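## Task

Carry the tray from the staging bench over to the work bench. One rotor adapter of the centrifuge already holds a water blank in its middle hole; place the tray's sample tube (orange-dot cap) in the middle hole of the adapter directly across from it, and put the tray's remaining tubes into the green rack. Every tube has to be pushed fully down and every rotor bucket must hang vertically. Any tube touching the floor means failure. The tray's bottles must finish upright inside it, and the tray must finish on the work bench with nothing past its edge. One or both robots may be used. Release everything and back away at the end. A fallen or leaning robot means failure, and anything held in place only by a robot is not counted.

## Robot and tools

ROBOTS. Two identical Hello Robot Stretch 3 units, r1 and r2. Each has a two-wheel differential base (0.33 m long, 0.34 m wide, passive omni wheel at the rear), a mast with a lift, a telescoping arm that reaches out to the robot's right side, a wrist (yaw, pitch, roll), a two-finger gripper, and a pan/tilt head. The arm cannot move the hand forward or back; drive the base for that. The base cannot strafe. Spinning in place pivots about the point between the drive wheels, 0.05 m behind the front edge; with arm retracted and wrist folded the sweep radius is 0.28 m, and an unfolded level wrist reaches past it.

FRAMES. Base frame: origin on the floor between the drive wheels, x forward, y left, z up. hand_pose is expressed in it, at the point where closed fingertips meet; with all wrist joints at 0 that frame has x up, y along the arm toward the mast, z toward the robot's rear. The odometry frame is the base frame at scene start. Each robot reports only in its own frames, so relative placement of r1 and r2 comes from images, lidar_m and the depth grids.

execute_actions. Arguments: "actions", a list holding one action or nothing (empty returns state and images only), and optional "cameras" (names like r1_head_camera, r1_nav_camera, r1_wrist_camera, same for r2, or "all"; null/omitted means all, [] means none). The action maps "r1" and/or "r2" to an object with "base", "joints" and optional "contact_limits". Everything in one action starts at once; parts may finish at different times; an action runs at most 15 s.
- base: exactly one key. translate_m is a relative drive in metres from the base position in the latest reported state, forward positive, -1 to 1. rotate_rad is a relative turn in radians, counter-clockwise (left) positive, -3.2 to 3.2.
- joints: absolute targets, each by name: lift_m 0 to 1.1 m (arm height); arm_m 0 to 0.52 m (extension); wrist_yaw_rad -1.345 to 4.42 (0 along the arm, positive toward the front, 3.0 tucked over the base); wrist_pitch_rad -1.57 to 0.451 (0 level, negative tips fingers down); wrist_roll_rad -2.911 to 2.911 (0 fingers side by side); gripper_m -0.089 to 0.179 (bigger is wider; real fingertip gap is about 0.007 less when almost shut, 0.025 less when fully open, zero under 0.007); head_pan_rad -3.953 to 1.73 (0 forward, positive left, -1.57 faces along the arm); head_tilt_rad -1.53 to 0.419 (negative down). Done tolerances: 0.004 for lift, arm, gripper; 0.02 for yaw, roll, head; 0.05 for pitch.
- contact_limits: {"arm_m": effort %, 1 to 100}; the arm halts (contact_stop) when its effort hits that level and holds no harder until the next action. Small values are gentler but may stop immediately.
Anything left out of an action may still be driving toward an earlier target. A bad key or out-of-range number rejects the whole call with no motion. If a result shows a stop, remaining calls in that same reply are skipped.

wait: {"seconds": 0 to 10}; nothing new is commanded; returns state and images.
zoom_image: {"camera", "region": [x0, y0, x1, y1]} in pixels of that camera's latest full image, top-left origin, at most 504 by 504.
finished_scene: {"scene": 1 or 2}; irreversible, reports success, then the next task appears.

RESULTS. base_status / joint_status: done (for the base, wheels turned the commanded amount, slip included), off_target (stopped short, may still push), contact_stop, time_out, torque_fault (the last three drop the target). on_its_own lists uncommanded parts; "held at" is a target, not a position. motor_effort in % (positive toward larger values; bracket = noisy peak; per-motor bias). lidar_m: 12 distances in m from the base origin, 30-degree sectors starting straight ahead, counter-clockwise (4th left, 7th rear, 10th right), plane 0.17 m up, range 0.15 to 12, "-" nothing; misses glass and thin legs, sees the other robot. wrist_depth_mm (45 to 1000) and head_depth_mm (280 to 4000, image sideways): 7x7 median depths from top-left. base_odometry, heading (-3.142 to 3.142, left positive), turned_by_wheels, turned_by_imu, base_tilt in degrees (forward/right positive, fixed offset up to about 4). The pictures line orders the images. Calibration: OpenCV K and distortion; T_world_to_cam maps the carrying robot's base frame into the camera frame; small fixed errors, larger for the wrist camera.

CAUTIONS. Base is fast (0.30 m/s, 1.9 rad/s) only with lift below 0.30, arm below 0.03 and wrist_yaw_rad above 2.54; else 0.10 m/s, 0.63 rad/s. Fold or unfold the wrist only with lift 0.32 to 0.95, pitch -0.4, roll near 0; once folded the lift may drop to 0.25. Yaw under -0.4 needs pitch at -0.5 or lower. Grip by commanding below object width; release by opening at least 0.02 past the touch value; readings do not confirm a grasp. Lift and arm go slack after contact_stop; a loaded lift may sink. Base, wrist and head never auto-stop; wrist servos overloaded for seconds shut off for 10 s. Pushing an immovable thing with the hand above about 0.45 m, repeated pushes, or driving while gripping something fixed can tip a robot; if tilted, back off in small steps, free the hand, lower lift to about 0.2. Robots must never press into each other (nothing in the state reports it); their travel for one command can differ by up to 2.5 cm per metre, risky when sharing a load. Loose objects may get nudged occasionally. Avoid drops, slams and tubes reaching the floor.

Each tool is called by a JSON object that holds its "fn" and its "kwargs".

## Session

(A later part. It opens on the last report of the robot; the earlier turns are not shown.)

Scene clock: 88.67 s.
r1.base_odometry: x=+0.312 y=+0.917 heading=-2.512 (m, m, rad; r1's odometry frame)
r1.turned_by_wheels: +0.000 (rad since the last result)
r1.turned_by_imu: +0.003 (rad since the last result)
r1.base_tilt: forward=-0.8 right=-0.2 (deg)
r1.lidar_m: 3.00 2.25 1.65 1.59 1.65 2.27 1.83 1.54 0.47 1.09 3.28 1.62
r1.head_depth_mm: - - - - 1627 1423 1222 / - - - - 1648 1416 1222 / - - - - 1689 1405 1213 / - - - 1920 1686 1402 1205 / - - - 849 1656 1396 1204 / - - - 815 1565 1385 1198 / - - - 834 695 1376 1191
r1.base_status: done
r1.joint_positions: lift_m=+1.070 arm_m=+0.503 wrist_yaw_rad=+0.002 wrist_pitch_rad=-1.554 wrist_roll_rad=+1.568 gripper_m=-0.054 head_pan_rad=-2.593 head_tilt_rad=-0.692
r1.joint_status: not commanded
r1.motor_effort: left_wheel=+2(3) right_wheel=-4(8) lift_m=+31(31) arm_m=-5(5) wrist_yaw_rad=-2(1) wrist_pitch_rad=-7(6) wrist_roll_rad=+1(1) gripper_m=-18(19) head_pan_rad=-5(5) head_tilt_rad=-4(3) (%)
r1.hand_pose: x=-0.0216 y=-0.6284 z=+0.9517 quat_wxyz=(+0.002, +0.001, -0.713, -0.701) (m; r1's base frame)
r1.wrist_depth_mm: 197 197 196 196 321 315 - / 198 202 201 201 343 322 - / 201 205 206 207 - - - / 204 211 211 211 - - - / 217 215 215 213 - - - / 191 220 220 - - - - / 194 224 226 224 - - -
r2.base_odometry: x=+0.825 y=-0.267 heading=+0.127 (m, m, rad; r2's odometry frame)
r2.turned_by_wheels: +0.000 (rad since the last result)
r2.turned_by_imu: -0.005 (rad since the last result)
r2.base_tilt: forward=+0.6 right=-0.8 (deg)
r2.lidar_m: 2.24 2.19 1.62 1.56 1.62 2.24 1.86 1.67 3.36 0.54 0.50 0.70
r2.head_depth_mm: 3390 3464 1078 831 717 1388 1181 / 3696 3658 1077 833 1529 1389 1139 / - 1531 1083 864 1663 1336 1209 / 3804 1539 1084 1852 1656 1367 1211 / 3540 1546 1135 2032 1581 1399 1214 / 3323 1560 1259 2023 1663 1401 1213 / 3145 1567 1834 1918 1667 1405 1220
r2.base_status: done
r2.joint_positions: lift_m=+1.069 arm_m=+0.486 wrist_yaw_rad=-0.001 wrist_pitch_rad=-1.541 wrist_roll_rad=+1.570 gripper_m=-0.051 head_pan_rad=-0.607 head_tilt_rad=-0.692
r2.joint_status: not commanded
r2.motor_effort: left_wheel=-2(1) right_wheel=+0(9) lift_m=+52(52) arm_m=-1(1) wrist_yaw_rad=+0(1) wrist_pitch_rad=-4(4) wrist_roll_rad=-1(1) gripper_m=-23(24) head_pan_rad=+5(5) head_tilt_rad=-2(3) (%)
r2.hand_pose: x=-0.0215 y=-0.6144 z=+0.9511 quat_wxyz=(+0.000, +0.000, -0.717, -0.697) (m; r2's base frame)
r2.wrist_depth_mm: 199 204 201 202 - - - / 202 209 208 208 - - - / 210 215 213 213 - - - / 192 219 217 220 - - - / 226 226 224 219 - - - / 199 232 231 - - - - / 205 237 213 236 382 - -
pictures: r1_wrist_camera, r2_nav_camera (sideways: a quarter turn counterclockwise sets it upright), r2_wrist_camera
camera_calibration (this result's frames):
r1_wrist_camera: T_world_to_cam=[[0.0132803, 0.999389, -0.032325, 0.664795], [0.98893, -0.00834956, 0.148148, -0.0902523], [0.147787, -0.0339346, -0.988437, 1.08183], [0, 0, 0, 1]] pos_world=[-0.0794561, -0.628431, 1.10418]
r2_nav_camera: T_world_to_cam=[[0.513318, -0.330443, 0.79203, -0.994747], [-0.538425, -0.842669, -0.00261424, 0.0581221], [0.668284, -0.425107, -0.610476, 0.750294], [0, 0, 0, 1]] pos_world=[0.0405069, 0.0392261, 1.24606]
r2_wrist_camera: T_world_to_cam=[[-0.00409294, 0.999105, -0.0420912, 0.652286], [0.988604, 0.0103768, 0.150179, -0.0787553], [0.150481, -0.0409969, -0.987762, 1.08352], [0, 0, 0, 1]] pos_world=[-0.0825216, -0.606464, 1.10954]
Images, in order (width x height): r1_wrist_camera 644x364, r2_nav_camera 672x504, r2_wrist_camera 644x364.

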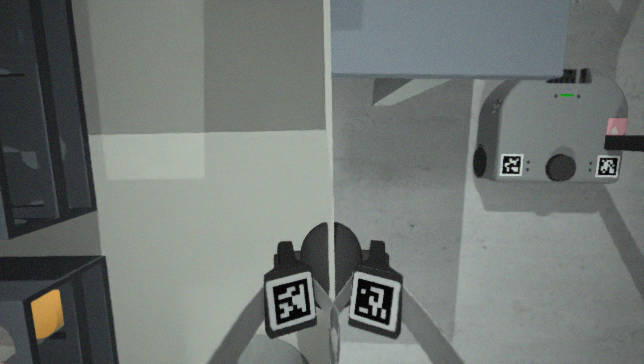

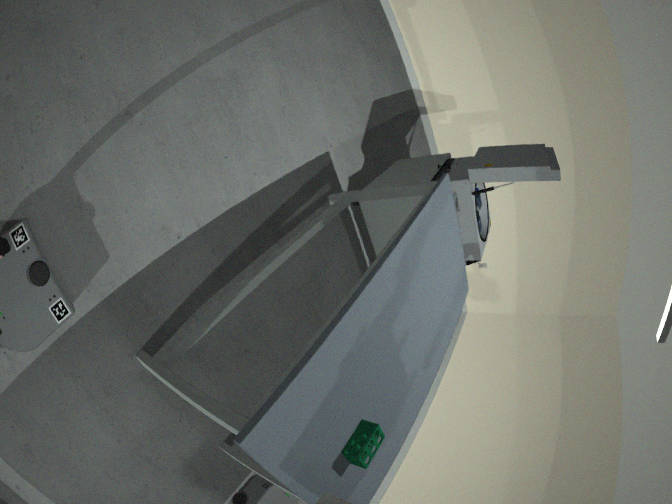

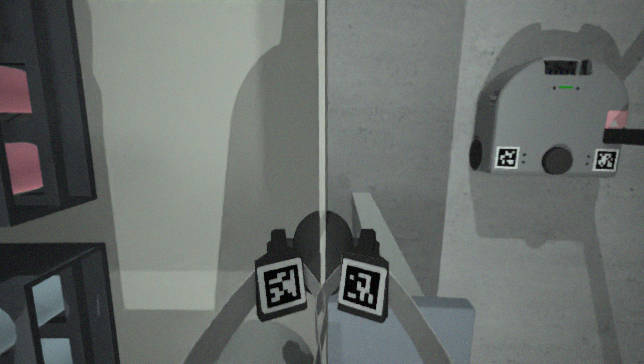

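{"fn": "execute_actions", "kwargs": {"actions": [{"r1":{"base":{"rotate_rad":0.006},"joints":{"arm_m":0.509}},"r2":{"joints":{"arm_m":0.491}}}], "cameras": []}}

{"fn": "execute_actions", "kwargs": {"actions": [{"r1":{"base":{"translate_m":-0.87},"joints":{"head_pan_rad":-1.2}},"r2":{"base":{"translate_m":0.87}}}], "cameras": ["r1_wrist_camera","r2_wrist_camera","r1_nav_camera"]}}

Scene clock: 91.80 s.
r1.base_odometry: x=+0.312 y=+0.917 heading=-2.506 (m, m, rad; r1's odometry frame)
r1.turned_by_wheels: +0.006 (rad since the last result)
r1.turned_by_imu: +0.006 (rad since the last result)
r1.base_tilt: forward=-0.7 right=-0.3 (deg)
r1.lidar_m: 3.01 2.24 1.65 1.59 1.65 2.28 1.66 1.53 0.47 1.09 3.29 1.63
r1.head_depth_mm: - - - - 1614 1423 1221 / - - - - 1657 1420 1216 / - - - - 1680 1407 1210 / - - - 1927 1671 1399 1202 / - - - 844 1665 1395 1201 / - - - 812 1566 1390 1194 / - - - 833 694 1382 1191
r1.base_status: done
r1.joint_positions: lift_m=+1.070 arm_m=+0.509 wrist_yaw_rad=+0.002 wrist_pitch_rad=-1.565 wrist_roll_rad=+1.568 gripper_m=-0.054 head_pan_rad=-2.593 head_tilt_rad=-0.692
r1.joint_status: all done
r1.motor_effort: left_wheel=+2(4) right_wheel=-2(6) lift_m=+32(31) arm_m=+6(6) wrist_yaw_rad=-2(3) wrist_pitch_rad=+0(6) wrist_roll_rad=+1(1) gripper_m=-18(19) head_pan_rad=-5(4) head_tilt_rad=-3(3) (%)
r1.hand_pose: x=-0.0216 y=-0.6306 z=+0.9519 quat_wxyz=(+0.002, +0.001, -0.709, -0.705) (m; r1's base frame)
r1.wrist_depth_mm: 193 197 195 195 320 318 - / 195 200 201 200 624 327 - / 198 205 204 204 - - - / 204 209 207 209 - - - / 214 214 212 210 - - - / 190 219 219 - - - - / 194 223 224 222 - - -
r2.base_odometry: x=+0.825 y=-0.267 heading=+0.127 (m, m, rad; r2's odometry frame)
r2.turned_by_wheels: +0.000 (rad since the last result)
r2.turned_by_imu: +0.000 (rad since the last result)
r2.base_tilt: forward=+0.6 right=-0.9 (deg)
r2.lidar_m: 2.24 2.19 1.62 1.56 1.62 2.24 1.87 1.67 3.35 0.54 0.50 0.70
r2.head_depth_mm: 3368 3459 1072 833 717 1391 1182 / 3723 3634 1076 832 1527 1397 1140 / - 1534 1079 865 1656 1339 1207 / 3819 1533 1085 1849 1657 1368 1213 / 3544 1553 1137 2030 1578 1398 1209 / 3316 1559 1255 2036 1665 1402 1211 / 3159 1566 1831 1927 1664 1400 1215
r2.base_status: not commanded
r2.joint_positions: lift_m=+1.069 arm_m=+0.491 wrist_yaw_rad=-0.001 wrist_pitch_rad=-1.552 wrist_roll_rad=+1.570 gripper_m=-0.051 head_pan_rad=-0.607 head_tilt_rad=-0.692
r2.joint_status: all done
r2.motor_effort: left_wheel=-2(2) right_wheel=+2(2) lift_m=+53(53) arm_m=+4(3) wrist_yaw_rad=+0(1) wrist_pitch_rad=+0(4) wrist_roll_rad=-1(0) gripper_m=-24(25) head_pan_rad=+5(5) head_tilt_rad=-3(3) (%)
r2.hand_pose: x=-0.0215 y=-0.6160 z=+0.9513 quat_wxyz=(+0.000, +0.000, -0.713, -0.701) (m; r2's base frame)
r2.wrist_depth_mm: 198 204 201 202 - - - / 201 208 208 208 - - - / 190 213 211 213 - - - / 191 218 216 219 - - - / 225 225 223 221 - - - / 197 230 228 - - - - / 203 238 215 308 390 - -
pictures: none
No camera images: the call's "cameras" was empty. Leave "cameras" out to get every camera's image.

Scene clock: 101.87 s.
r1.base_odometry: x=+1.012 y=+1.434 heading=-2.505 (m, m, rad; r1's odometry frame)
r1.turned_by_wheels: +0.000 (rad since the last result)
r1.turned_by_imu: +0.001 (rad since the last result)
r1.base_tilt: forward=-0.7 right=-0.2 (deg)
r1.lidar_m: 2.48 2.25 1.66 1.60 1.66 2.29 1.51 0.84 1.12 1.08 1.12 0.79
r1.head_depth_mm: 2574 2805 773 794 699 599 1220 / 2713 2918 643 809 695 624 1219 / 2834 3109 1139 836 690 1322 1208 / 2921 3262 1134 856 687 1368 1206 / 3023 3350 1121 847 682 1388 1197 / 3150 3505 1003 841 715 1383 1199 / 3275 3616 1102 836 737 1374 1191
r1.base_status: done
r1.joint_positions: lift_m=+1.070 arm_m=+0.509 wrist_yaw_rad=+0.002 wrist_pitch_rad=-1.566 wrist_roll_rad=+1.568 gripper_m=-0.054 head_pan_rad=-1.207 head_tilt_rad=-0.692
r1.joint_status: all done
r1.motor_effort: left_wheel=+1(2) right_wheel=-2(6) lift_m=+32(32) arm_m=+6(7) wrist_yaw_rad=-1(2) wrist_pitch_rad=+0(1) wrist_roll_rad=+1(1) gripper_m=-19(19) head_pan_rad=+5(56) head_tilt_rad=-3(3) (%)
r1.hand_pose: x=-0.0216 y=-0.6303 z=+0.9520 quat_wxyz=(+0.002, +0.001, -0.708, -0.706) (m; r1's base frame)
r1.wrist_depth_mm: 192 197 194 195 323 318 - / 197 199 197 200 325 327 - / 198 205 203 205 336 333 - / 201 209 207 208 342 341 - / 215 215 212 212 349 351 - / 189 218 218 - 354 358 - / 193 222 221 224 368 364 -
r2.base_odometry: x=+1.688 y=-0.157 heading=+0.127 (m, m, rad; r2's odometry frame)
r2.turned_by_wheels: +0.000 (rad since the last result)
r2.turned_by_imu: -0.004 (rad since the last result)
r2.base_tilt: forward=+0.8 right=-1.0 (deg)
r2.lidar_m: 2.79 2.20 1.61 1.55 1.62 2.22 2.53 0.70 0.51 0.49 0.51 0.71
r2.head_depth_mm: 3365 3447 1076 832 715 1393 1200 / 3417 3096 1080 833 1566 1391 1141 / 3152 1495 1083 863 1609 1337 1212 / 2959 1547 1270 1022 1276 1342 1212 / 1013 1109 1250 1401 1577 1400 1214 / 987 1121 1457 1791 1662 1402 1220 / 1166 1537 2465 2049 1671 1412 1215
r2.base_status: done
r2.joint_positions: lift_m=+1.069 arm_m=+0.491 wrist_yaw_rad=-0.001 wrist_pitch_rad=-1.554 wrist_roll_rad=+1.570 gripper_m=-0.051 head_pan_rad=-0.607 head_tilt_rad=-0.692
r2.joint_status: not commanded
r2.motor_effort: left_wheel=-2(2) right_wheel=+1(10) lift_m=+53(53) arm_m=+4(4) wrist_yaw_rad=+2(0) wrist_pitch_rad=+1(0) wrist_roll_rad=+0(1) gripper_m=-25(25) head_pan_rad=+5(4) head_tilt_rad=-3(3) (%)
r2.hand_pose: x=-0.0215 y=-0.6155 z=+0.9513 quat_wxyz=(+0.000, +0.000, -0.713, -0.701) (m; r2's base frame)
r2.wrist_depth_mm: 197 202 201 202 328 - - / 201 206 206 207 337 339 - / 207 213 212 214 341 344 - / 190 219 217 218 353 - - / 223 225 224 221 363 - - / 197 229 228 - 373 - - / 202 236 216 307 383 - -
pictures: r1_nav_camera (sideways: a quarter turn counterclockwise sets it upright), r1_wrist_camera, r2_wrist_camera
camera_calibration (this result's frames):
r1_nav_camera: T_world_to_cam=[[0.212772, -0.597096, 0.773437, -0.967644], [-0.928037, -0.371176, -0.0312464, 0.0983248], [0.305738, -0.711129, -0.633103, 0.782747], [0, 0, 0, 1]] pos_world=[0.0578211, 0.0153541, 1.24704]
r1_wrist_camera: T_world_to_cam=[[0.0133226, 0.999717, -0.0197033, 0.654853], [0.988934, -0.010262, 0.148001, -0.0913677], [0.147757, -0.021457, -0.988791, 1.09024], [0, 0, 0, 1]] pos_world=[-0.0794585, -0.632212, 1.10444]
r2_wrist_camera: T_world_to_cam=[[-0.00410875, 0.999557, -0.0294889, 0.64173], [0.988603, 0.00849807, 0.150307, -0.0800586], [0.150491, -0.0285352, -0.9882, 1.09179], [0, 0, 0, 1]] pos_world=[-0.0825211, -0.609611, 1.10986]
Images, in order (width x height): r1_nav_camera 672x504, r1_wrist_camera 644x364, r2_wrist_camera 644x364.

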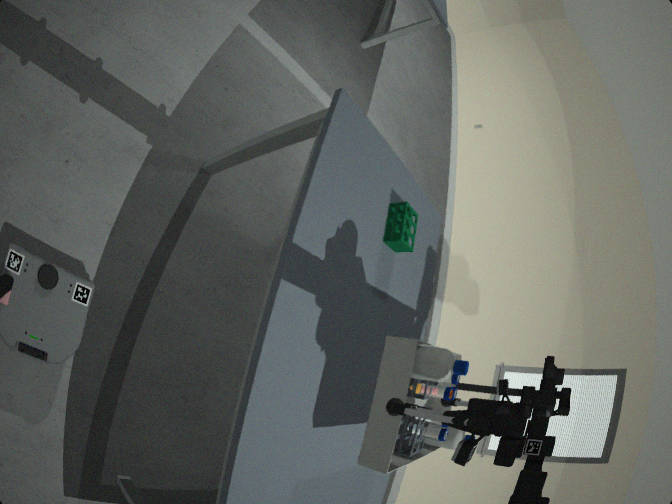

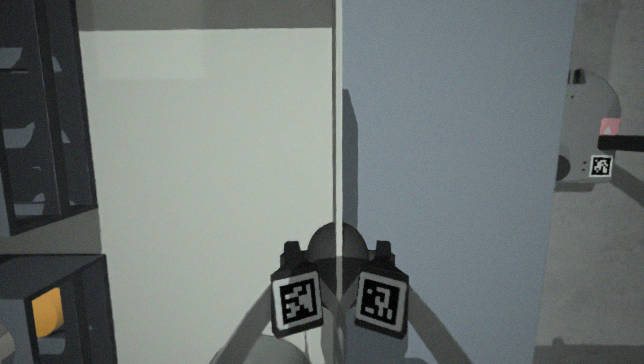

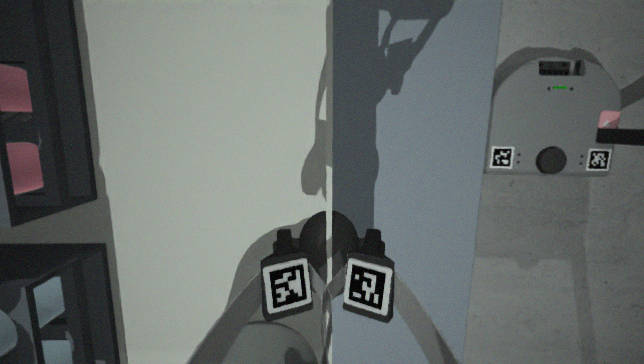

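{"fn": "execute_actions", "kwargs": {"actions": [{"r1":{"joints":{"arm_m":0.482,"lift_m":0.96}},"r2":{"joints":{"arm_m":0.518,"lift_m":0.96}}}], "cameras": []}}

{"fn": "execute_actions", "kwargs": {"actions": [{"r1":{"joints":{"lift_m":0.943}},"r2":{"joints":{"lift_m":0.943}}}], "cameras": []}}

{"fn": "execute_actions", "kwargs": {"actions": [{"r1":{"joints":{"gripper_m":0.06}},"r2":{"joints":{"gripper_m":0.06}}}], "cameras": []}}

{"fn": "execute_actions", "kwargs": {"actions": [{"r1":{"joints":{"lift_m":1.1}},"r2":{"joints":{"lift_m":1.09}}}], "cameras": []}}

{"fn": "execute_actions", "kwargs": {"actions": [{"r1":{"base":{"rotate_rad":-0.6},"joints":{"arm_m":0.05}},"r2":{"joints":{"arm_m":0.0}}}], "cameras": []}}

{"fn": "execute_actions", "kwargs": {"actions": [{"r1":{"base":{"translate_m":0.335},"joints":{"wrist_roll_rad":0,"gripper_m":0.065}}}], "cameras": []}}

{"fn": "execute_actions", "kwargs": {"actions": [{"r1":{"base":{"rotate_rad":0.6},"joints":{"head_pan_rad":-1.57,"head_tilt_rad":-0.75}}}], "cameras": []}}

{"fn": "execute_actions", "kwargs": {"actions": [{"r1":{"base":{"translate_m":-0.27},"joints":{"arm_m":0.47}}}], "cameras": ["r1_wrist_camera","r1_head_camera"]}}

Scene clock: 107.73 s.
r1.base_odometry: x=+1.012 y=+1.434 heading=-2.505 (m, m, rad; r1's odometry frame)
r1.turned_by_wheels: +0.000 (rad since the last result)
r1.turned_by_imu: +0.000 (rad since the last result)
r1.base_tilt: forward=-0.7 right=-0.2 (deg)
r1.lidar_m: 2.47 2.25 1.66 1.60 1.66 2.29 1.51 0.84 1.12 1.08 1.13 0.79
r1.head_depth_mm: 2557 2795 1679 810 691 600 1224 / 2697 2990 1011 696 694 624 1215 / 2837 3107 1141 801 692 1326 1213 / 2912 3247 1131 856 685 1371 1209 / 3033 3311 1121 848 682 1395 1201 / 3135 3449 1006 842 717 1388 1197 / 3290 3547 1099 834 736 1381 1190
r1.base_status: not commanded
r1.joint_positions: lift_m=+0.960 arm_m=+0.482 wrist_yaw_rad=+0.002 wrist_pitch_rad=-1.566 wrist_roll_rad=+1.568 gripper_m=-0.054 head_pan_rad=-1.207 head_tilt_rad=-0.692
r1.joint_status: all done
r1.motor_effort: left_wheel=+2(1) right_wheel=-2(2) lift_m=+27(31) arm_m=-4(5) wrist_yaw_rad=-1(1) wrist_pitch_rad=+0(0) wrist_roll_rad=+1(1) gripper_m=-19(20) head_pan_rad=+4(5) head_tilt_rad=-3(3) (%)
r1.hand_pose: x=-0.0216 y=-0.6040 z=+0.8422 quat_wxyz=(+0.002, +0.001, -0.708, -0.706) (m; r1's base frame)
r1.wrist_depth_mm: 191 195 195 194 218 217 218 / 195 199 198 200 222 222 221 / 200 205 203 204 228 226 227 / 201 211 207 207 233 232 230 / 213 214 213 212 237 237 239 / 190 218 217 - 241 241 246 / 194 223 223 224 250 250 250
r2.base_odometry: x=+1.688 y=-0.157 heading=+0.127 (m, m, rad; r2's odometry frame)
r2.turned_by_wheels: +0.000 (rad since the last result)
r2.turned_by_imu: +0.000 (rad since the last result)
r2.base_tilt: forward=+0.7 right=-0.7 (deg)
r2.lidar_m: 2.80 2.20 1.61 1.56 1.62 2.22 2.53 0.70 0.51 0.49 0.51 0.70
r2.head_depth_mm: 3369 3447 1077 831 715 1393 1206 / 3386 3096 1075 835 1573 1395 1143 / 3153 1487 1079 865 1617 1339 1206 / 2959 1538 1270 1022 1270 1350 1209 / 1015 1107 1251 1400 1583 1403 1209 / 982 1125 1460 1785 1677 1400 1210 / 1170 1535 2447 2046 1678 1408 1216
r2.base_status: not commanded
r2.joint_positions: lift_m=+0.960 arm_m=+0.518 wrist_yaw_rad=-0.001 wrist_pitch_rad=-1.554 wrist_roll_rad=+1.570 gripper_m=-0.051 head_pan_rad=-0.607 head_tilt_rad=-0.692
r2.joint_status: all done
r2.motor_effort: left_wheel=-2(3) right_wheel=+1(1) lift_m=+29(48) arm_m=+5(6) wrist_yaw_rad=+1(1) wrist_pitch_rad=+1(1) wrist_roll_rad=+0(0) gripper_m=-26(26) head_pan_rad=+5(5) head_tilt_rad=-2(3) (%)
r2.hand_pose: x=-0.0215 y=-0.6425 z=+0.8423 quat_wxyz=(+0.000, +0.000, -0.713, -0.701) (m; r2's base frame)
r2.wrist_depth_mm: 198 201 201 202 223 224 223 / 202 208 206 208 228 230 226 / 207 212 212 213 235 235 233 / 190 217 216 220 241 238 241 / 224 226 224 221 248 246 - / 198 230 230 - 254 253 - / 203 235 221 237 261 263 -
pictures: none
No camera images: the call's "cameras" was empty. Leave "cameras" out to get every camera's image.

Scene clock: 108.60 s.
r1.base_odometry: x=+1.012 y=+1.434 heading=-2.505 (m, m, rad; r1's odometry frame)
r1.turned_by_wheels: +0.000 (rad since the last result)
r1.turned_by_imu: +0.000 (rad since the last result)
r1.base_tilt: forward=-0.8 right=-0.2 (deg)
r1.lidar_m: 2.47 2.25 1.65 1.60 1.67 2.30 1.51 0.84 1.12 1.08 1.12 0.79
r1.head_depth_mm: 1309 2796 2279 829 687 598 1221 / 2726 3003 1094 701 696 624 1220 / 2804 3107 1142 801 690 1322 1208 / 2924 3233 1127 857 688 1365 1200 / 3044 3336 1117 846 684 1386 1203 / 3137 3444 1006 843 717 1391 1196 / 3251 3524 1100 836 736 1381 1182
r1.base_status: not commanded
r1.joint_positions: lift_m=+0.943 arm_m=+0.482 wrist_yaw_rad=+0.002 wrist_pitch_rad=-1.566 wrist_roll_rad=+1.568 gripper_m=-0.054 head_pan_rad=-1.207 head_tilt_rad=-0.692
r1.joint_status: all done
r1.motor_effort: left_wheel=+1(2) right_wheel=-2(2) lift_m=+28(29) arm_m=-5(4) wrist_yaw_rad=-1(1) wrist_pitch_rad=+0(0) wrist_roll_rad=+1(1) gripper_m=-20(21) head_pan_rad=+5(5) head_tilt_rad=-3(3) (%)
r1.hand_pose: x=-0.0216 y=-0.6040 z=+0.8252 quat_wxyz=(+0.002, +0.001, -0.708, -0.706) (m; r1's base frame)
r1.wrist_depth_mm: 193 195 195 194 202 201 200 / 195 199 199 201 206 205 207 / 198 204 204 205 209 209 208 / 203 209 209 209 216 214 214 / 214 213 212 212 220 222 220 / 190 218 218 - 225 225 225 / 193 224 221 223 232 231 230
r2.base_odometry: x=+1.688 y=-0.157 heading=+0.127 (m, m, rad; r2's odometry frame)
r2.turned_by_wheels: +0.000 (rad since the last result)
r2.turned_by_imu: +0.000 (rad since the last result)
r2.base_tilt: forward=+0.7 right=-0.7 (deg)
r2.lidar_m: 2.79 2.19 1.61 1.56 1.61 2.22 2.52 0.70 0.51 0.49 0.51 0.70
r2.head_depth_mm: 3352 3442 1074 831 715 1393 1201 / 3415 3126 1078 834 1565 1395 1137 / 3169 1494 1081 863 1605 1338 1210 / 2973 1543 1268 1026 1281 1345 1208 / 1014 1108 1253 1399 1575 1405 1209 / 988 1124 1461 1797 1661 1402 1213 / 1171 1533 2436 2047 1657 1405 1214
r2.base_status: not commanded
r2.joint_positions: lift_m=+0.943 arm_m=+0.518 wrist_yaw_rad=-0.001 wrist_pitch_rad=-1.554 wrist_roll_rad=+1.570 gripper_m=-0.051 head_pan_rad=-0.607 head_tilt_rad=-0.692
r2.joint_status: all done
r2.motor_effort: left_wheel=-3(2) right_wheel=+1(1) lift_m=+29(29) arm_m=+5(5) wrist_yaw_rad=+1(1) wrist_pitch_rad=+1(1) wrist_roll_rad=+0(0) gripper_m=-25(26) head_pan_rad=+4(5) head_tilt_rad=-3(4) (%)
r2.hand_pose: x=-0.0215 y=-0.6425 z=+0.8253 quat_wxyz=(+0.000, +0.000, -0.713, -0.701) (m; r2's base frame)
r2.wrist_depth_mm: 198 202 202 201 206 206 206 / 202 207 205 208 211 211 211 / 207 213 213 212 218 216 216 / 190 219 218 219 224 223 222 / 224 222 223 223 231 227 229 / 197 229 228 - 233 235 - / 204 237 221 236 244 240 -
pictures: none
No camera images: the call's "cameras" was empty. Leave "cameras" out to get every camera's image.

Scene clock: 110.23 s.
r1.base_odometry: x=+1.012 y=+1.434 heading=-2.505 (m, m, rad; r1's odometry frame)
r1.turned_by_wheels: +0.000 (rad since the last result)
r1.turned_by_imu: +0.000 (rad since the last result)
r1.base_tilt: forward=-0.7 right=-0.2 (deg)
r1.lidar_m: 2.48 2.25 1.65 1.60 1.66 2.29 1.51 0.84 1.12 1.08 1.13 0.79
r1.head_depth_mm: 1334 2790 2262 833 683 599 1227 / 2735 2993 1149 704 695 623 1218 / 2797 3113 1144 801 692 1320 1214 / 2935 3273 1132 854 687 1368 1207 / 3032 3320 1119 848 684 1387 1202 / 3124 3479 1002 843 716 1388 1199 / 3247 3558 1104 835 737 1384 1187
r1.base_status: not commanded
r1.joint_positions: lift_m=+0.943 arm_m=+0.482 wrist_yaw_rad=+0.002 wrist_pitch_rad=-1.565 wrist_roll_rad=+1.568 gripper_m=+0.060 head_pan_rad=-1.207 head_tilt_rad=-0.692
r1.joint_status: all done
r1.motor_effort: left_wheel=+0(1) right_wheel=-2(2) lift_m=+27(28) arm_m=-3(5) wrist_yaw_rad=-2(2) wrist_pitch_rad=+0(1) wrist_roll_rad=+1(1) gripper_m=+0(82) head_pan_rad=+5(4) head_tilt_rad=-3(3) (%)
r1.hand_pose: x=-0.0216 y=-0.6043 z=+0.8252 quat_wxyz=(+0.002, +0.001, -0.709, -0.705) (m; r1's base frame)
r1.wrist_depth_mm: 196 203 201 202 203 201 200 / 200 206 207 205 207 206 208 / 205 211 209 210 212 211 210 / 210 215 213 214 216 216 214 / 221 221 220 217 220 221 221 / 196 225 - 226 226 224 224 / 198 229 220 229 231 230 229
r2.base_odometry: x=+1.688 y=-0.157 heading=+0.127 (m, m, rad; r2's odometry frame)
r2.turned_by_wheels: +0.000 (rad since the last result)
r2.turned_by_imu: +0.000 (rad since the last result)
r2.base_tilt: forward=+0.7 right=-0.8 (deg)
r2.lidar_m: 2.79 2.20 1.61 1.55 1.61 2.22 2.53 0.70 0.51 0.49 0.51 0.70
r2.head_depth_mm: 3384 3470 1075 833 717 1393 1203 / 3405 3117 1075 833 1570 1392 1137 / 3180 1489 1317 864 1614 1332 1210 / 2977 1542 1268 1023 1277 1344 1209 / 1016 1106 1255 1397 1583 1399 1211 / 987 1122 1463 1788 1660 1399 1212 / 1168 1542 2441 2040 1669 1407 1214
r2.base_status: not commanded
r2.joint_positions: lift_m=+0.943 arm_m=+0.518 wrist_yaw_rad=-0.001 wrist_pitch_rad=-1.553 wrist_roll_rad=+1.570 gripper_m=+0.060 head_pan_rad=-0.607 head_tilt_rad=-0.692
r2.joint_status: all done
r2.motor_effort: left_wheel=-3(3) right_wheel=+1(1) lift_m=+29(29) arm_m=+4(4) wrist_yaw_rad=+1(2) wrist_pitch_rad=+1(0) wrist_roll_rad=+0(0) gripper_m=+1(97) head_pan_rad=+5(5) head_tilt_rad=-3(3) (%)
r2.hand_pose: x=-0.0215 y=-0.6427 z=+0.8253 quat_wxyz=(+0.000, +0.000, -0.713, -0.701) (m; r2's base frame)
r2.wrist_depth_mm: 204 209 207 208 208 206 207 / 188 215 212 214 213 212 211 / 197 220 219 218 218 217 216 / 197 225 224 224 225 224 221 / 230 230 230 230 229 228 230 / 198 236 - 235 - 234 237 / 206 242 224 243 242 243 -
pictures: none
No camera images: the call's "cameras" was empty. Leave "cameras" out to get every camera's image.

Scene clock: 112.50 s.
r1.base_odometry: x=+1.012 y=+1.434 heading=-2.505 (m, m, rad; r1's odometry frame)
r1.turned_by_wheels: +0.000 (rad since the last result)
r1.turned_by_imu: +0.000 (rad since the last result)
r1.base_tilt: forward=-0.7 right=-0.2 (deg)
r1.lidar_m: 2.48 2.24 1.65 1.60 1.66 2.30 1.51 0.84 1.11 1.08 1.12 0.79
r1.head_depth_mm: 2596 2854 1680 825 693 600 1224 / 2722 3011 1154 705 695 623 1217 / 2830 3119 1143 800 690 1325 1211 / 2925 3221 1130 853 686 1375 1205 / 3037 3330 1122 848 684 1395 1201 / 3165 3469 1005 841 717 1388 1200 / 3249 3547 1104 835 735 1383 1191
r1.base_status: not commanded
r1.joint_positions: lift_m=+1.100 arm_m=+0.482 wrist_yaw_rad=+0.002 wrist_pitch_rad=-1.564 wrist_roll_rad=+1.568 gripper_m=+0.060 head_pan_rad=-1.207 head_tilt_rad=-0.692
r1.joint_status: all done
r1.motor_effort: left_wheel=+1(1) right_wheel=-1(1) lift_m=+26(27) arm_m=-4(3) wrist_yaw_rad=-2(2) wrist_pitch_rad=-1(1) wrist_roll_rad=+1(1) gripper_m=+1(0) head_pan_rad=+5(5) head_tilt_rad=-3(4) (%)
r1.hand_pose: x=-0.0216 y=-0.6045 z=+0.9822 quat_wxyz=(+0.002, +0.001, -0.709, -0.705) (m; r1's base frame)
r1.wrist_depth_mm: 346 316 353 350 348 344 - / 322 308 356 358 357 355 - / 263 311 359 368 363 360 - / 373 341 376 374 379 377 - / 384 318 385 379 380 381 - / 390 325 - 332 390 - - / 351 340 250 320 400 - -
r2.base_odometry: x=+1.688 y=-0.157 heading=+0.127 (m, m, rad; r2's odometry frame)
r2.turned_by_wheels: +0.000 (rad since the last result)
r2.turned_by_imu: +0.000 (rad since the last result)
r2.base_tilt: forward=+0.8 right=-0.8 (deg)
r2.lidar_m: 2.79 2.20 1.62 1.55 1.62 2.21 2.52 0.70 0.51 0.49 0.51 0.70
r2.head_depth_mm: 3387 3426 1074 831 716 1394 1207 / 3406 3136 1076 833 1571 1393 1140 / 3146 1495 1315 862 1603 1342 1206 / 2963 1542 1267 1022 1279 1346 1211 / 1014 1107 1247 1394 1579 1400 1209 / 988 1124 1465 1793 1659 1397 1216 / 1167 1539 2457 2047 1667 1412 1220
r2.base_status: not commanded
r2.joint_positions: lift_m=+1.090 arm_m=+0.518 wrist_yaw_rad=-0.001 wrist_pitch_rad=-1.553 wrist_roll_rad=+1.570 gripper_m=+0.060 head_pan_rad=-0.607 head_tilt_rad=-0.692
r2.joint_status: all done
r2.motor_effort: left_wheel=-3(3) right_wheel=+1(1) lift_m=+45(49) arm_m=+4(3) wrist_yaw_rad=+0(0) wrist_pitch_rad=+1(0) wrist_roll_rad=+0(0) gripper_m=+1(0) head_pan_rad=+4(5) head_tilt_rad=-3(3) (%)
r2.hand_pose: x=-0.0215 y=-0.6429 z=+0.9716 quat_wxyz=(+0.000, +0.000, -0.713, -0.701) (m; r2's base frame)
r2.wrist_depth_mm: 318 319 348 345 346 350 - / 337 307 357 351 357 354 - / 305 304 367 366 365 366 - / 381 342 378 375 377 376 - / 392 323 382 386 381 - - / 405 320 - 338 - - - / 368 342 259 290 412 - -
pictures: none
No camera images: the call's "cameras" was empty. Leave "cameras" out to get every camera's image.

Scene clock: 117.50 s.
r1.base_odometry: x=+1.012 y=+1.434 heading=-3.105 (m, m, rad; r1's odometry frame)
r1.turned_by_wheels: -0.600 (rad since the last result)
r1.turned_by_imu: -0.601 (rad since the last result)
r1.base_tilt: forward=-0.7 right=-0.3 (deg)
r1.lidar_m: 0.79 2.48 2.44 1.70 1.60 1.64 2.13 2.80 0.84 1.14 1.08 1.10
r1.head_depth_mm: 3005 3374 1166 942 - - - / 2926 3303 1153 896 714 1382 1196 / 2897 3202 1145 862 694 1378 1212 / 2816 3125 1128 826 687 1345 1199 / 2700 3026 942 841 684 1334 1202 / 2643 2974 1017 831 680 1296 1195 / 1434 2843 998 687 675 609 1193
r1.base_status: done
r1.joint_positions: lift_m=+1.100 arm_m=+0.050 wrist_yaw_rad=+0.001 wrist_pitch_rad=-1.563 wrist_roll_rad=+1.568 gripper_m=+0.060 head_pan_rad=-1.207 head_tilt_rad=-0.692
r1.joint_status: all done
r1.motor_effort: left_wheel=+1(5) right_wheel=-1(6) lift_m=+26(26) arm_m=-5(5) wrist_yaw_rad=-1(1) wrist_pitch_rad=-2(1) wrist_roll_rad=+1(1) gripper_m=+1(0) head_pan_rad=+5(5) head_tilt_rad=-3(3) (%)
r1.hand_pose: x=-0.0216 y=-0.1729 z=+0.9822 quat_wxyz=(+0.002, +0.001, -0.709, -0.705) (m; r1's base frame)
r1.wrist_depth_mm: - - - - - - - / - - - - - - - / - - - - - - - / 397 - - - - - - / 390 - - - - - - / 395 414 - - - - - / 412 409 - - - - -
r2.base_odometry: x=+1.688 y=-0.157 heading=+0.127 (m, m, rad; r2's odometry frame)
r2.turned_by_wheels: +0.000 (rad since the last result)
r2.turned_by_imu: +0.000 (rad since the last result)
r2.base_tilt: forward=+0.8 right=-0.9 (deg)
r2.lidar_m: 2.80 2.20 1.62 1.56 1.62 2.22 2.53 0.70 0.51 0.49 0.51 0.71
r2.head_depth_mm: 3371 3443 1074 833 716 1393 1208 / 3440 3110 1081 836 1569 1396 1141 / 3186 1493 1315 864 1613 1339 1207 / 2945 1542 1271 1032 1278 1349 1208 / 1014 1106 1254 1399 1584 1405 1215 / 987 1125 1459 1789 1663 1404 1213 / 1169 1536 2439 2047 1665 1407 1220
r2.base_status: not commanded
r2.joint_positions: lift_m=+1.090 arm_m=+0.000 wrist_yaw_rad=+0.001 wrist_pitch_rad=-1.552 wrist_roll_rad=+1.570 gripper_m=+0.060 head_pan_rad=-0.607 head_tilt_rad=-0.692
r2.joint_status: all done
r2.motor_effort: left_wheel=-2(3) right_wheel=+1(1) lift_m=+45(45) arm_m=-1(2) wrist_yaw_rad=+1(1) wrist_pitch_rad=+0(0) wrist_roll_rad=+0(0) gripper_m=+1(1) head_pan_rad=+5(4) head_tilt_rad=-3(3) (%)
r2.hand_pose: x=-0.0215 y=-0.1256 z=+0.9716 quat_wxyz=(+0.001, +0.000, -0.713, -0.701) (m; r2's base frame)
r2.wrist_depth_mm: - - - - - - - / - - - - - - - / - - - - - - - / - - - - - - - / 450 - - - - - - / 430 - - - - - - / 433 - - - - - -
pictures: none
No camera images: the call's "cameras" was empty. Leave "cameras" out to get every camera's image.

Scene clock: 122.00 s.
r1.base_odometry: x=+0.677 y=+1.422 heading=-3.105 (m, m, rad; r1's odometry frame)
r1.turned_by_wheels: +0.000 (rad since the last result)
r1.turned_by_imu: +0.002 (rad since the last result)
r1.base_tilt: forward=-0.8 right=-0.3 (deg)
r1.lidar_m: 0.46 2.17 2.72 1.90 1.79 1.83 2.39 1.21 1.03 0.95 0.89 0.91
r1.head_depth_mm: 2792 3182 2836 817 - - 533 / 2761 3117 910 778 647 567 519 / 2688 3016 2756 714 600 579 517 / 2583 2936 2766 798 663 576 494 / 2448 2815 2618 849 683 573 493 / 2494 2814 2709 843 681 569 491 / 2469 2726 2679 837 675 567 488
r1.base_status: done
r1.joint_positions: lift_m=+1.100 arm_m=+0.050 wrist_yaw_rad=+0.001 wrist_pitch_rad=-1.563 wrist_roll_rad=+0.008 gripper_m=+0.065 head_pan_rad=-1.207 head_tilt_rad=-0.692
r1.joint_status: all done
r1.motor_effort: left_wheel=+1(4) right_wheel=-1(2) lift_m=+26(27) arm_m=-5(6) wrist_yaw_rad=+0(1) wrist_pitch_rad=-1(1) wrist_roll_rad=-3(6) gripper_m=+1(34) head_pan_rad=+4(5) head_tilt_rad=-3(3) (%)
r1.hand_pose: x=-0.0217 y=-0.1732 z=+0.9822 quat_wxyz=(+0.500, +0.496, -0.503, -0.500) (m; r1's base frame)
r1.wrist_depth_mm: 354 358 355 347 354 - - / 366 361 365 363 - - - / 375 370 372 - - - - / 376 377 - - - - - / 390 - - - - - - / 406 - - - - - - / - - - - - - -
r2.base_odometry: x=+1.688 y=-0.157 heading=+0.127 (m, m, rad; r2's odometry frame)
r2.turned_by_wheels: +0.000 (rad since the last result)
r2.turned_by_imu: +0.000 (rad since the last result)
r2.base_tilt: forward=+0.6 right=-0.8 (deg)
r2.lidar_m: 2.79 2.20 1.61 1.56 1.61 2.22 2.52 0.70 0.51 0.49 0.51 0.70
r2.head_depth_mm: 3342 3475 1076 832 715 1391 1203 / 3427 3120 1078 833 1558 1399 1139 / 3185 1492 1309 865 1615 1340 1207 / 2961 1545 1270 1038 1278 1349 1210 / 1015 1109 1251 1395 1572 1402 1214 / 990 1128 1465 1794 1667 1399 1215 / 1175 1541 2458 2033 1670 1410 1213
r2.base_status: not commanded
r2.joint_positions: lift_m=+1.090 arm_m=+0.000 wrist_yaw_rad=+0.001 wrist_pitch_rad=-1.552 wrist_roll_rad=+1.570 gripper_m=+0.060 head_pan_rad=-0.607 head_tilt_rad=-0.692
r2.joint_status: not commanded
r2.motor_effort: left_wheel=-3(3) right_wheel=+1(1) lift_m=+46(46) arm_m=-1(1) wrist_yaw_rad=+0(1) wrist_pitch_rad=+0(0) wrist_roll_rad=-1(1) gripper_m=+0(1) head_pan_rad=+5(4) head_tilt_rad=-4(3) (%)
r2.hand_pose: x=-0.0215 y=-0.1256 z=+0.9716 quat_wxyz=(+0.001, +0.000, -0.713, -0.701) (m; r2's base frame)
r2.wrist_depth_mm: - - - - - - - / - - - - - - - / - - - - - - - / - - - - - - - / 444 - - - - - - / 427 - - - - - - / 430 - - - - - -
pictures: none
No camera images: the call's "cameras" was empty. Leave "cameras" out to get every camera's image.

Scene clock: 123.90 s.
r1.base_odometry: x=+0.677 y=+1.422 heading=-2.505 (m, m, rad; r1's odometry frame)
r1.turned_by_wheels: +0.600 (rad since the last result)
r1.turned_by_imu: +0.602 (rad since the last result)
r1.base_tilt: forward=-0.7 right=-0.3 (deg)
r1.lidar_m: 2.17 2.51 1.85 1.79 1.86 2.57 1.03 1.04 0.92 0.89 0.93 0.46
r1.head_depth_mm: - - - 559 584 564 501 / - - - - - - 488 / - - - - - 536 494 / 2572 2887 2623 - - 545 492 / 2594 2896 1018 797 653 567 483 / 2567 2906 1009 756 648 551 498 / 2588 2915 1000 717 646 549 496
r1.base_status: done
r1.joint_positions: lift_m=+1.100 arm_m=+0.050 wrist_yaw_rad=+0.001 wrist_pitch_rad=-1.563 wrist_roll_rad=+0.008 gripper_m=+0.065 head_pan_rad=-1.563 head_tilt_rad=-0.741
r1.joint_status: all done
r1.motor_effort: left_wheel=-1(5) right_wheel=+1(4) lift_m=+26(26) arm_m=-6(6) wrist_yaw_rad=-1(1) wrist_pitch_rad=-1(1) wrist_roll_rad=-3(3) gripper_m=+1(1) head_pan_rad=-5(40) head_tilt_rad=-3(9) (%)
r1.hand_pose: x=-0.0217 y=-0.1732 z=+0.9822 quat_wxyz=(+0.500, +0.496, -0.503, -0.500) (m; r1's base frame)
r1.wrist_depth_mm: 353 351 353 349 348 351 347 / 370 363 363 361 356 359 355 / 370 375 365 369 365 361 364 / - - - - - - - / - - - - - - - / - - - - - - - / - - - - - - -
r2.base_odometry: x=+1.688 y=-0.157 heading=+0.127 (m, m, rad; r2's odometry frame)
r2.turned_by_wheels: +0.000 (rad since the last result)
r2.turned_by_imu: +0.000 (rad since the last result)
r2.base_tilt: forward=+0.6 right=-0.7 (deg)
r2.lidar_m: 2.79 2.20 1.61 1.56 1.62 2.21 2.53 0.69 0.51 0.49 0.51 0.71
r2.head_depth_mm: 3369 3421 1077 833 716 1394 1204 / 3402 3106 1078 836 1565 1397 1141 / 3188 1489 1310 865 1618 1337 1204 / 2966 1543 1270 1037 1277 1343 1209 / 1015 1107 1248 1395 1582 1408 1212 / 988 1124 1471 1814 1670 1402 1218 / 1169 1536 2461 2048 1671 1407 1212
r2.base_status: not commanded
r2.joint_positions: lift_m=+1.090 arm_m=+0.000 wrist_yaw_rad=+0.001 wrist_pitch_rad=-1.552 wrist_roll_rad=+1.570 gripper_m=+0.060 head_pan_rad=-0.607 head_tilt_rad=-0.692
r2.joint_status: not commanded
r2.motor_effort: left_wheel=-2(2) right_wheel=+1(1) lift_m=+45(45) arm_m=-1(1) wrist_yaw_rad=+0(0) wrist_pitch_rad=+0(0) wrist_roll_rad=+0(0) gripper_m=+0(0) head_pan_rad=+4(5) head_tilt_rad=-3(3) (%)
r2.hand_pose: x=-0.0215 y=-0.1256 z=+0.9716 quat_wxyz=(+0.001, +0.000, -0.713, -0.701) (m; r2's base frame)
r2.wrist_depth_mm: - - - - - - - / - - - - - - - / - - - - - - - / - - - - - - - / 452 - - - - - - / 427 - - - - - - / 431 - - - - - -
pictures: none
No camera images: the call's "cameras" was empty. Leave "cameras" out to get every camera's image.

Scene clock: 128.20 s.
r1.base_odometry: x=+0.894 y=+1.582 heading=-2.506 (m, m, rad; r1's odometry frame)
r1.turned_by_wheels: +0.000 (rad since the last result)
r1.turned_by_imu: -0.001 (rad since the last result)
r1.base_tilt: forward=-0.7 right=-0.3 (deg)
r1.lidar_m: 2.44 2.51 1.85 1.79 1.86 2.57 0.94 0.77 0.92 0.89 0.92 0.70
r1.head_depth_mm: 2554 2882 2584 820 667 564 500 / 2567 2882 1007 762 615 562 498 / 2564 2959 795 727 613 558 494 / 1360 2886 959 729 611 556 493 / 2573 2909 1020 703 586 552 490 / 2602 2910 1006 767 603 551 489 / 2596 2890 1001 786 644 549 487
r1.base_status: done
r1.joint_positions: lift_m=+1.100 arm_m=+0.470 wrist_yaw_rad=+0.000 wrist_pitch_rad=-1.563 wrist_roll_rad=+0.007 gripper_m=+0.065 head_pan_rad=-1.563 head_tilt_rad=-0.741
r1.joint_status: all done
r1.motor_effort: left_wheel=-1(5) right_wheel=+1(3) lift_m=+27(27) arm_m=+5(5) wrist_yaw_rad=+0(1) wrist_pitch_rad=-1(2) wrist_roll_rad=-3(3) gripper_m=+2(1) head_pan_rad=-5(5) head_tilt_rad=-4(3) (%)
r1.hand_pose: x=-0.0216 y=-0.5923 z=+0.9822 quat_wxyz=(+0.500, +0.496, -0.503, -0.500) (m; r1's base frame)
r1.wrist_depth_mm: 353 351 346 349 282 220 349 / 360 357 354 357 362 352 354 / 370 367 366 365 362 363 365 / 377 374 309 313 251 339 367 / 391 388 348 376 351 373 375 / 389 391 - 392 386 381 383 / 409 405 272 396 382 393 394
r2.base_odometry: x=+1.688 y=-0.157 heading=+0.127 (m, m, rad; r2's odometry frame)
r2.turned_by_wheels: +0.000 (rad since the last result)
r2.turned_by_imu: +0.000 (rad since the last result)
r2.base_tilt: forward=+0.6 right=-0.8 (deg)
r2.lidar_m: 2.79 2.20 1.61 1.56 1.62 2.21 2.53 0.70 0.51 0.49 0.51 0.71
r2.head_depth_mm: 3362 3475 1078 832 716 1394 1204 / 3410 3123 1080 835 1569 1392 1144 / 3183 1488 1310 863 1609 1335 1212 / 2933 1539 1273 1035 1275 1342 1208 / 1013 1109 1247 1395 1583 1398 1216 / 987 1123 1461 1800 1664 1400 1211 / 1172 1533 2462 2051 1676 1410 1218
r2.base_status: not commanded
r2.joint_positions: lift_m=+1.090 arm_m=+0.000 wrist_yaw_rad=+0.001 wrist_pitch_rad=-1.552 wrist_roll_rad=+1.570 gripper_m=+0.060 head_pan_rad=-0.607 head_tilt_rad=-0.692
r2.joint_status: not commanded
r2.motor_effort: left_wheel=-3(2) right_wheel=+1(1) lift_m=+46(45) arm_m=-1(1) wrist_yaw_rad=+0(1) wrist_pitch_rad=+0(0) wrist_roll_rad=+0(1) gripper_m=+0(1) head_pan_rad=+4(5) head_tilt_rad=-3(3) (%)
r2.hand_pose: x=-0.0215 y=-0.1256 z=+0.9716 quat_wxyz=(+0.001, +0.000, -0.713, -0.701) (m; r2's base frame)
r2.wrist_depth_mm: - - - - - - - / - - - - - - - / - - - - - - - / - - - - - - - / 448 - - - - - - / 430 - - - - - - / 436 - - - - - -
pictures: r1_head_camera (sideways: a quarter turn clockwise sets it upright), r1_wrist_camera
camera_calibration (this result's frames):
r1_head_camera: T_world_to_cam=[[-0.046655, 0.662071, -0.747988, 0.998111], [0.998711, 0.0159293, -0.048194, 0.0579873], [-0.019993, -0.749272, -0.661961, 0.822864], [0, 0, 0, 1]] pos_world=[0.00510578, -0.0451948, 1.29407]
r1_wrist_camera: T_world_to_cam=[[-0.999563, 0.025356, -0.0152124, 0.0140705], [0.0229389, 0.989576, 0.142172, 0.481635], [0.0186587, 0.141761, -0.989725, 1.21574], [0, 0, 0, 1]] pos_world=[-0.0196679, -0.649315, 1.13499]
Images, in order (width x height): r1_head_camera 896x504, r1_wrist_camera 644x364.

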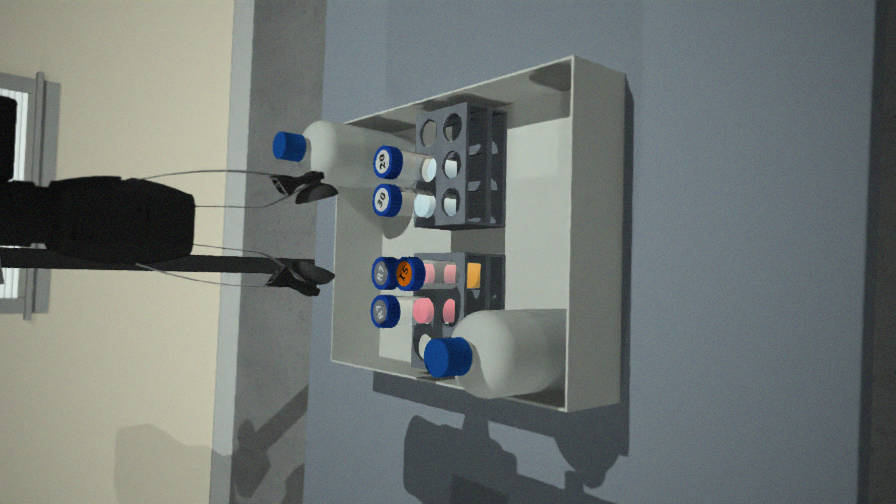

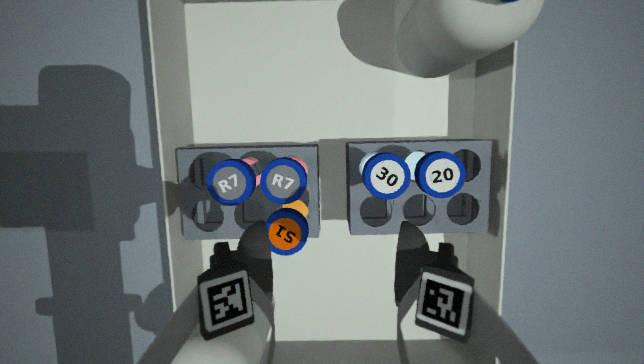

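{"fn": "execute_actions", "kwargs": {"actions": [{"r1":{"base":{"translate_m":0.03},"joints":{"arm_m":0.457}}}], "cameras": []}}

{"fn": "execute_actions", "kwargs": {"actions": [{"r1":{"joints":{"lift_m":1.02}}}], "cameras": ["r1_wrist_camera","r1_head_camera"]}}

Scene clock: 135.87 s.
r1.base_odometry: x=+0.870 y=+1.564 heading=-2.506 (m, m, rad; r1's odometry frame)
r1.turned_by_wheels: +0.000 (rad since the last result)
r1.turned_by_imu: +0.000 (rad since the last result)
r1.base_tilt: forward=-0.8 right=-0.3 (deg)
r1.lidar_m: 2.41 2.51 1.85 1.79 1.86 2.57 0.97 0.79 0.92 0.89 0.92 0.67
r1.head_depth_mm: 2557 2879 2585 820 636 566 499 / 2565 2894 934 734 617 562 497 / 2568 2943 964 727 613 559 495 / 2512 2935 1027 720 607 557 493 / 2608 2892 1016 555 578 555 490 / 2597 2913 1009 790 632 551 489 / 2547 2891 997 786 646 549 487
r1.base_status: done
r1.joint_positions: lift_m=+1.100 arm_m=+0.457 wrist_yaw_rad=+0.000 wrist_pitch_rad=-1.563 wrist_roll_rad=+0.007 gripper_m=+0.065 head_pan_rad=-1.563 head_tilt_rad=-0.741
r1.joint_status: all done
r1.motor_effort: left_wheel=-1(3) right_wheel=+1(4) lift_m=+27(27) arm_m=-6(6) wrist_yaw_rad=+0(0) wrist_pitch_rad=-1(2) wrist_roll_rad=-3(3) gripper_m=+0(0) head_pan_rad=-5(4) head_tilt_rad=-3(3) (%)
r1.hand_pose: x=-0.0216 y=-0.5802 z=+0.9822 quat_wxyz=(+0.500, +0.496, -0.503, -0.500) (m; r1's base frame)
r1.wrist_depth_mm: 356 355 349 348 343 242 350 / 366 362 356 353 351 350 351 / 368 368 362 363 359 304 365 / 383 377 315 308 312 311 367 / 385 385 321 381 379 359 378 / 396 396 - 385 393 365 391 / 410 401 255 371 366 356 393
r2.base_odometry: x=+1.688 y=-0.157 heading=+0.127 (m, m, rad; r2's odometry frame)
r2.turned_by_wheels: +0.000 (rad since the last result)
r2.turned_by_imu: +0.000 (rad since the last result)
r2.base_tilt: forward=+0.8 right=-0.8 (deg)
r2.lidar_m: 2.80 2.20 1.61 1.56 1.61 2.22 2.52 0.70 0.51 0.49 0.51 0.70
r2.head_depth_mm: 3378 3439 1074 834 716 1383 1202 / 3396 3104 1079 834 1563 1399 1141 / 3129 1490 1308 865 1613 1341 1207 / 2952 1544 1273 1034 1279 1343 1206 / 1015 1107 1252 1398 1572 1397 1217 / 988 1125 1458 1795 1656 1403 1218 / 1175 1536 2445 2042 1663 1414 1218
r2.base_status: not commanded
r2.joint_positions: lift_m=+1.090 arm_m=+0.000 wrist_yaw_rad=+0.001 wrist_pitch_rad=-1.552 wrist_roll_rad=+1.570 gripper_m=+0.060 head_pan_rad=-0.607 head_tilt_rad=-0.692
r2.joint_status: not commanded
r2.motor_effort: left_wheel=-2(3) right_wheel=+1(1) lift_m=+45(45) arm_m=-1(1) wrist_yaw_rad=+1(0) wrist_pitch_rad=+0(0) wrist_roll_rad=-1(0) gripper_m=+1(0) head_pan_rad=+5(5) head_tilt_rad=-3(3) (%)
r2.hand_pose: x=-0.0215 y=-0.1256 z=+0.9716 quat_wxyz=(+0.001, +0.000, -0.713, -0.701) (m; r2's base frame)
r2.wrist_depth_mm: - - - - - - - / - - - - - - - / - - - - - - - / - - - - - - - / 447 - - - - - - / 419 - - - - - - / 433 - - - - - -
pictures: none
No camera images: the call's "cameras" was empty. Leave "cameras" out to get every camera's image.

Scene clock: 137.43 s.
r1.base_odometry: x=+0.870 y=+1.564 heading=-2.506 (m, m, rad; r1's odometry frame)
r1.turned_by_wheels: +0.000 (rad since the last result)
r1.turned_by_imu: +0.000 (rad since the last result)
r1.base_tilt: forward=-0.8 right=-0.3 (deg)
r1.lidar_m: 2.41 2.51 1.85 1.79 1.86 2.57 0.97 0.79 0.92 0.89 0.92 0.67
r1.head_depth_mm: - 2944 2578 821 636 566 499 / 2682 2893 933 732 616 562 498 / - 2920 1035 726 612 560 495 / 2454 2863 1027 719 609 557 493 / 2581 2891 1019 553 579 553 491 / 2592 2885 1010 788 632 552 488 / 2597 2890 1001 783 644 548 487
r1.base_status: not commanded
r1.joint_positions: lift_m=+1.020 arm_m=+0.457 wrist_yaw_rad=+0.000 wrist_pitch_rad=-1.563 wrist_roll_rad=+0.007 gripper_m=+0.065 head_pan_rad=-1.563 head_tilt_rad=-0.741
r1.joint_status: all done
r1.motor_effort: left_wheel=-1(1) right_wheel=+1(0) lift_m=+22(22) arm_m=-5(5) wrist_yaw_rad=+0(0) wrist_pitch_rad=-1(2) wrist_roll_rad=-3(3) gripper_m=+0(0) head_pan_rad=-4(5) head_tilt_rad=-4(4) (%)
r1.hand_pose: x=-0.0216 y=-0.5802 z=+0.9024 quat_wxyz=(+0.500, +0.496, -0.503, -0.500) (m; r1's base frame)
r1.wrist_depth_mm: 276 261 274 274 273 239 220 / 284 284 279 277 278 277 244 / 293 288 282 285 281 224 224 / 297 297 171 170 235 168 222 / 305 298 242 184 288 265 236 / 313 311 - 304 304 300 259 / 317 320 245 310 311 308 276
r2.base_odometry: x=+1.688 y=-0.157 heading=+0.127 (m, m, rad; r2's odometry frame)
r2.turned_by_wheels: +0.000 (rad since the last result)
r2.turned_by_imu: +0.000 (rad since the last result)
r2.base_tilt: forward=+0.8 right=-0.8 (deg)
r2.lidar_m: 2.79 2.20 1.61 1.56 1.62 2.22 2.52 0.69 0.51 0.49 0.51 0.71
r2.head_depth_mm: 3331 3441 1075 831 715 1390 1206 / 3428 3122 1080 835 1566 1398 1140 / 3156 1495 1309 865 1625 1331 1207 / 2969 1544 1269 1035 1282 1350 1209 / 1012 1105 1252 1398 1576 1401 1209 / 989 1125 1470 1797 1661 1403 1212 / 1169 1536 2454 2043 1667 1407 1212
r2.base_status: not commanded
r2.joint_positions: lift_m=+1.090 arm_m=+0.000 wrist_yaw_rad=+0.001 wrist_pitch_rad=-1.552 wrist_roll_rad=+1.570 gripper_m=+0.060 head_pan_rad=-0.607 head_tilt_rad=-0.692
r2.joint_status: not commanded
r2.motor_effort: left_wheel=-2(2) right_wheel=+1(1) lift_m=+46(46) arm_m=-1(1) wrist_yaw_rad=+1(0) wrist_pitch_rad=+0(0) wrist_roll_rad=+0(0) gripper_m=+0(0) head_pan_rad=+5(5) head_tilt_rad=-3(3) (%)
r2.hand_pose: x=-0.0215 y=-0.1256 z=+0.9716 quat_wxyz=(+0.001, +0.000, -0.713, -0.701) (m; r2's base frame)
r2.wrist_depth_mm: - - - - - - - / - - - - - - - / - - - - - - - / - - - - - - - / 447 - - - - - - / 431 - - - - - - / 430 - - - - - -
pictures: r1_head_camera (sideways: a quarter turn clockwise sets it upright), r1_wrist_camera
camera_calibration (this result's frames):
r1_head_camera: T_world_to_cam=[[-0.0466551, 0.662071, -0.747987, 0.99811], [0.998711, 0.0159294, -0.048194, 0.0579873], [-0.0199929, -0.749272, -0.661961, 0.822864], [0, 0, 0, 1]] pos_world=[0.00510579, -0.0451948, 1.29407]
r1_wrist_camera: T_world_to_cam=[[-0.999563, 0.0253557, -0.0152124, 0.012549], [0.0229387, 0.989576, 0.142172, 0.480951], [0.0186587, 0.141761, -0.989725, 1.13508], [0, 0, 0, 1]] pos_world=[-0.0196679, -0.637166, 1.05523]
Images, in order (width x height): r1_head_camera 896x504, r1_wrist_camera 644x364.

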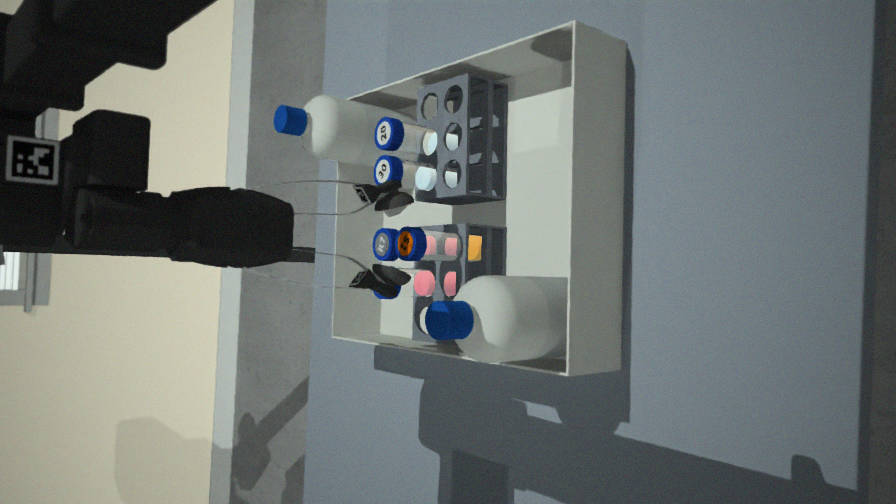

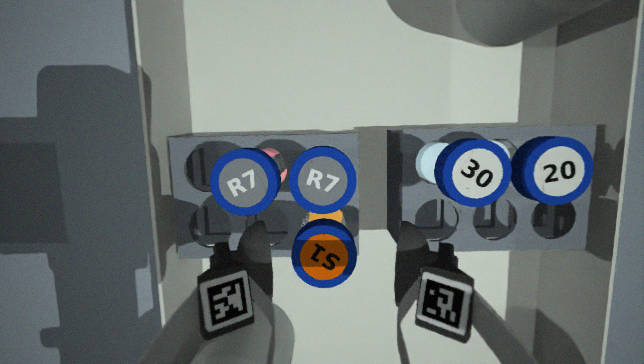

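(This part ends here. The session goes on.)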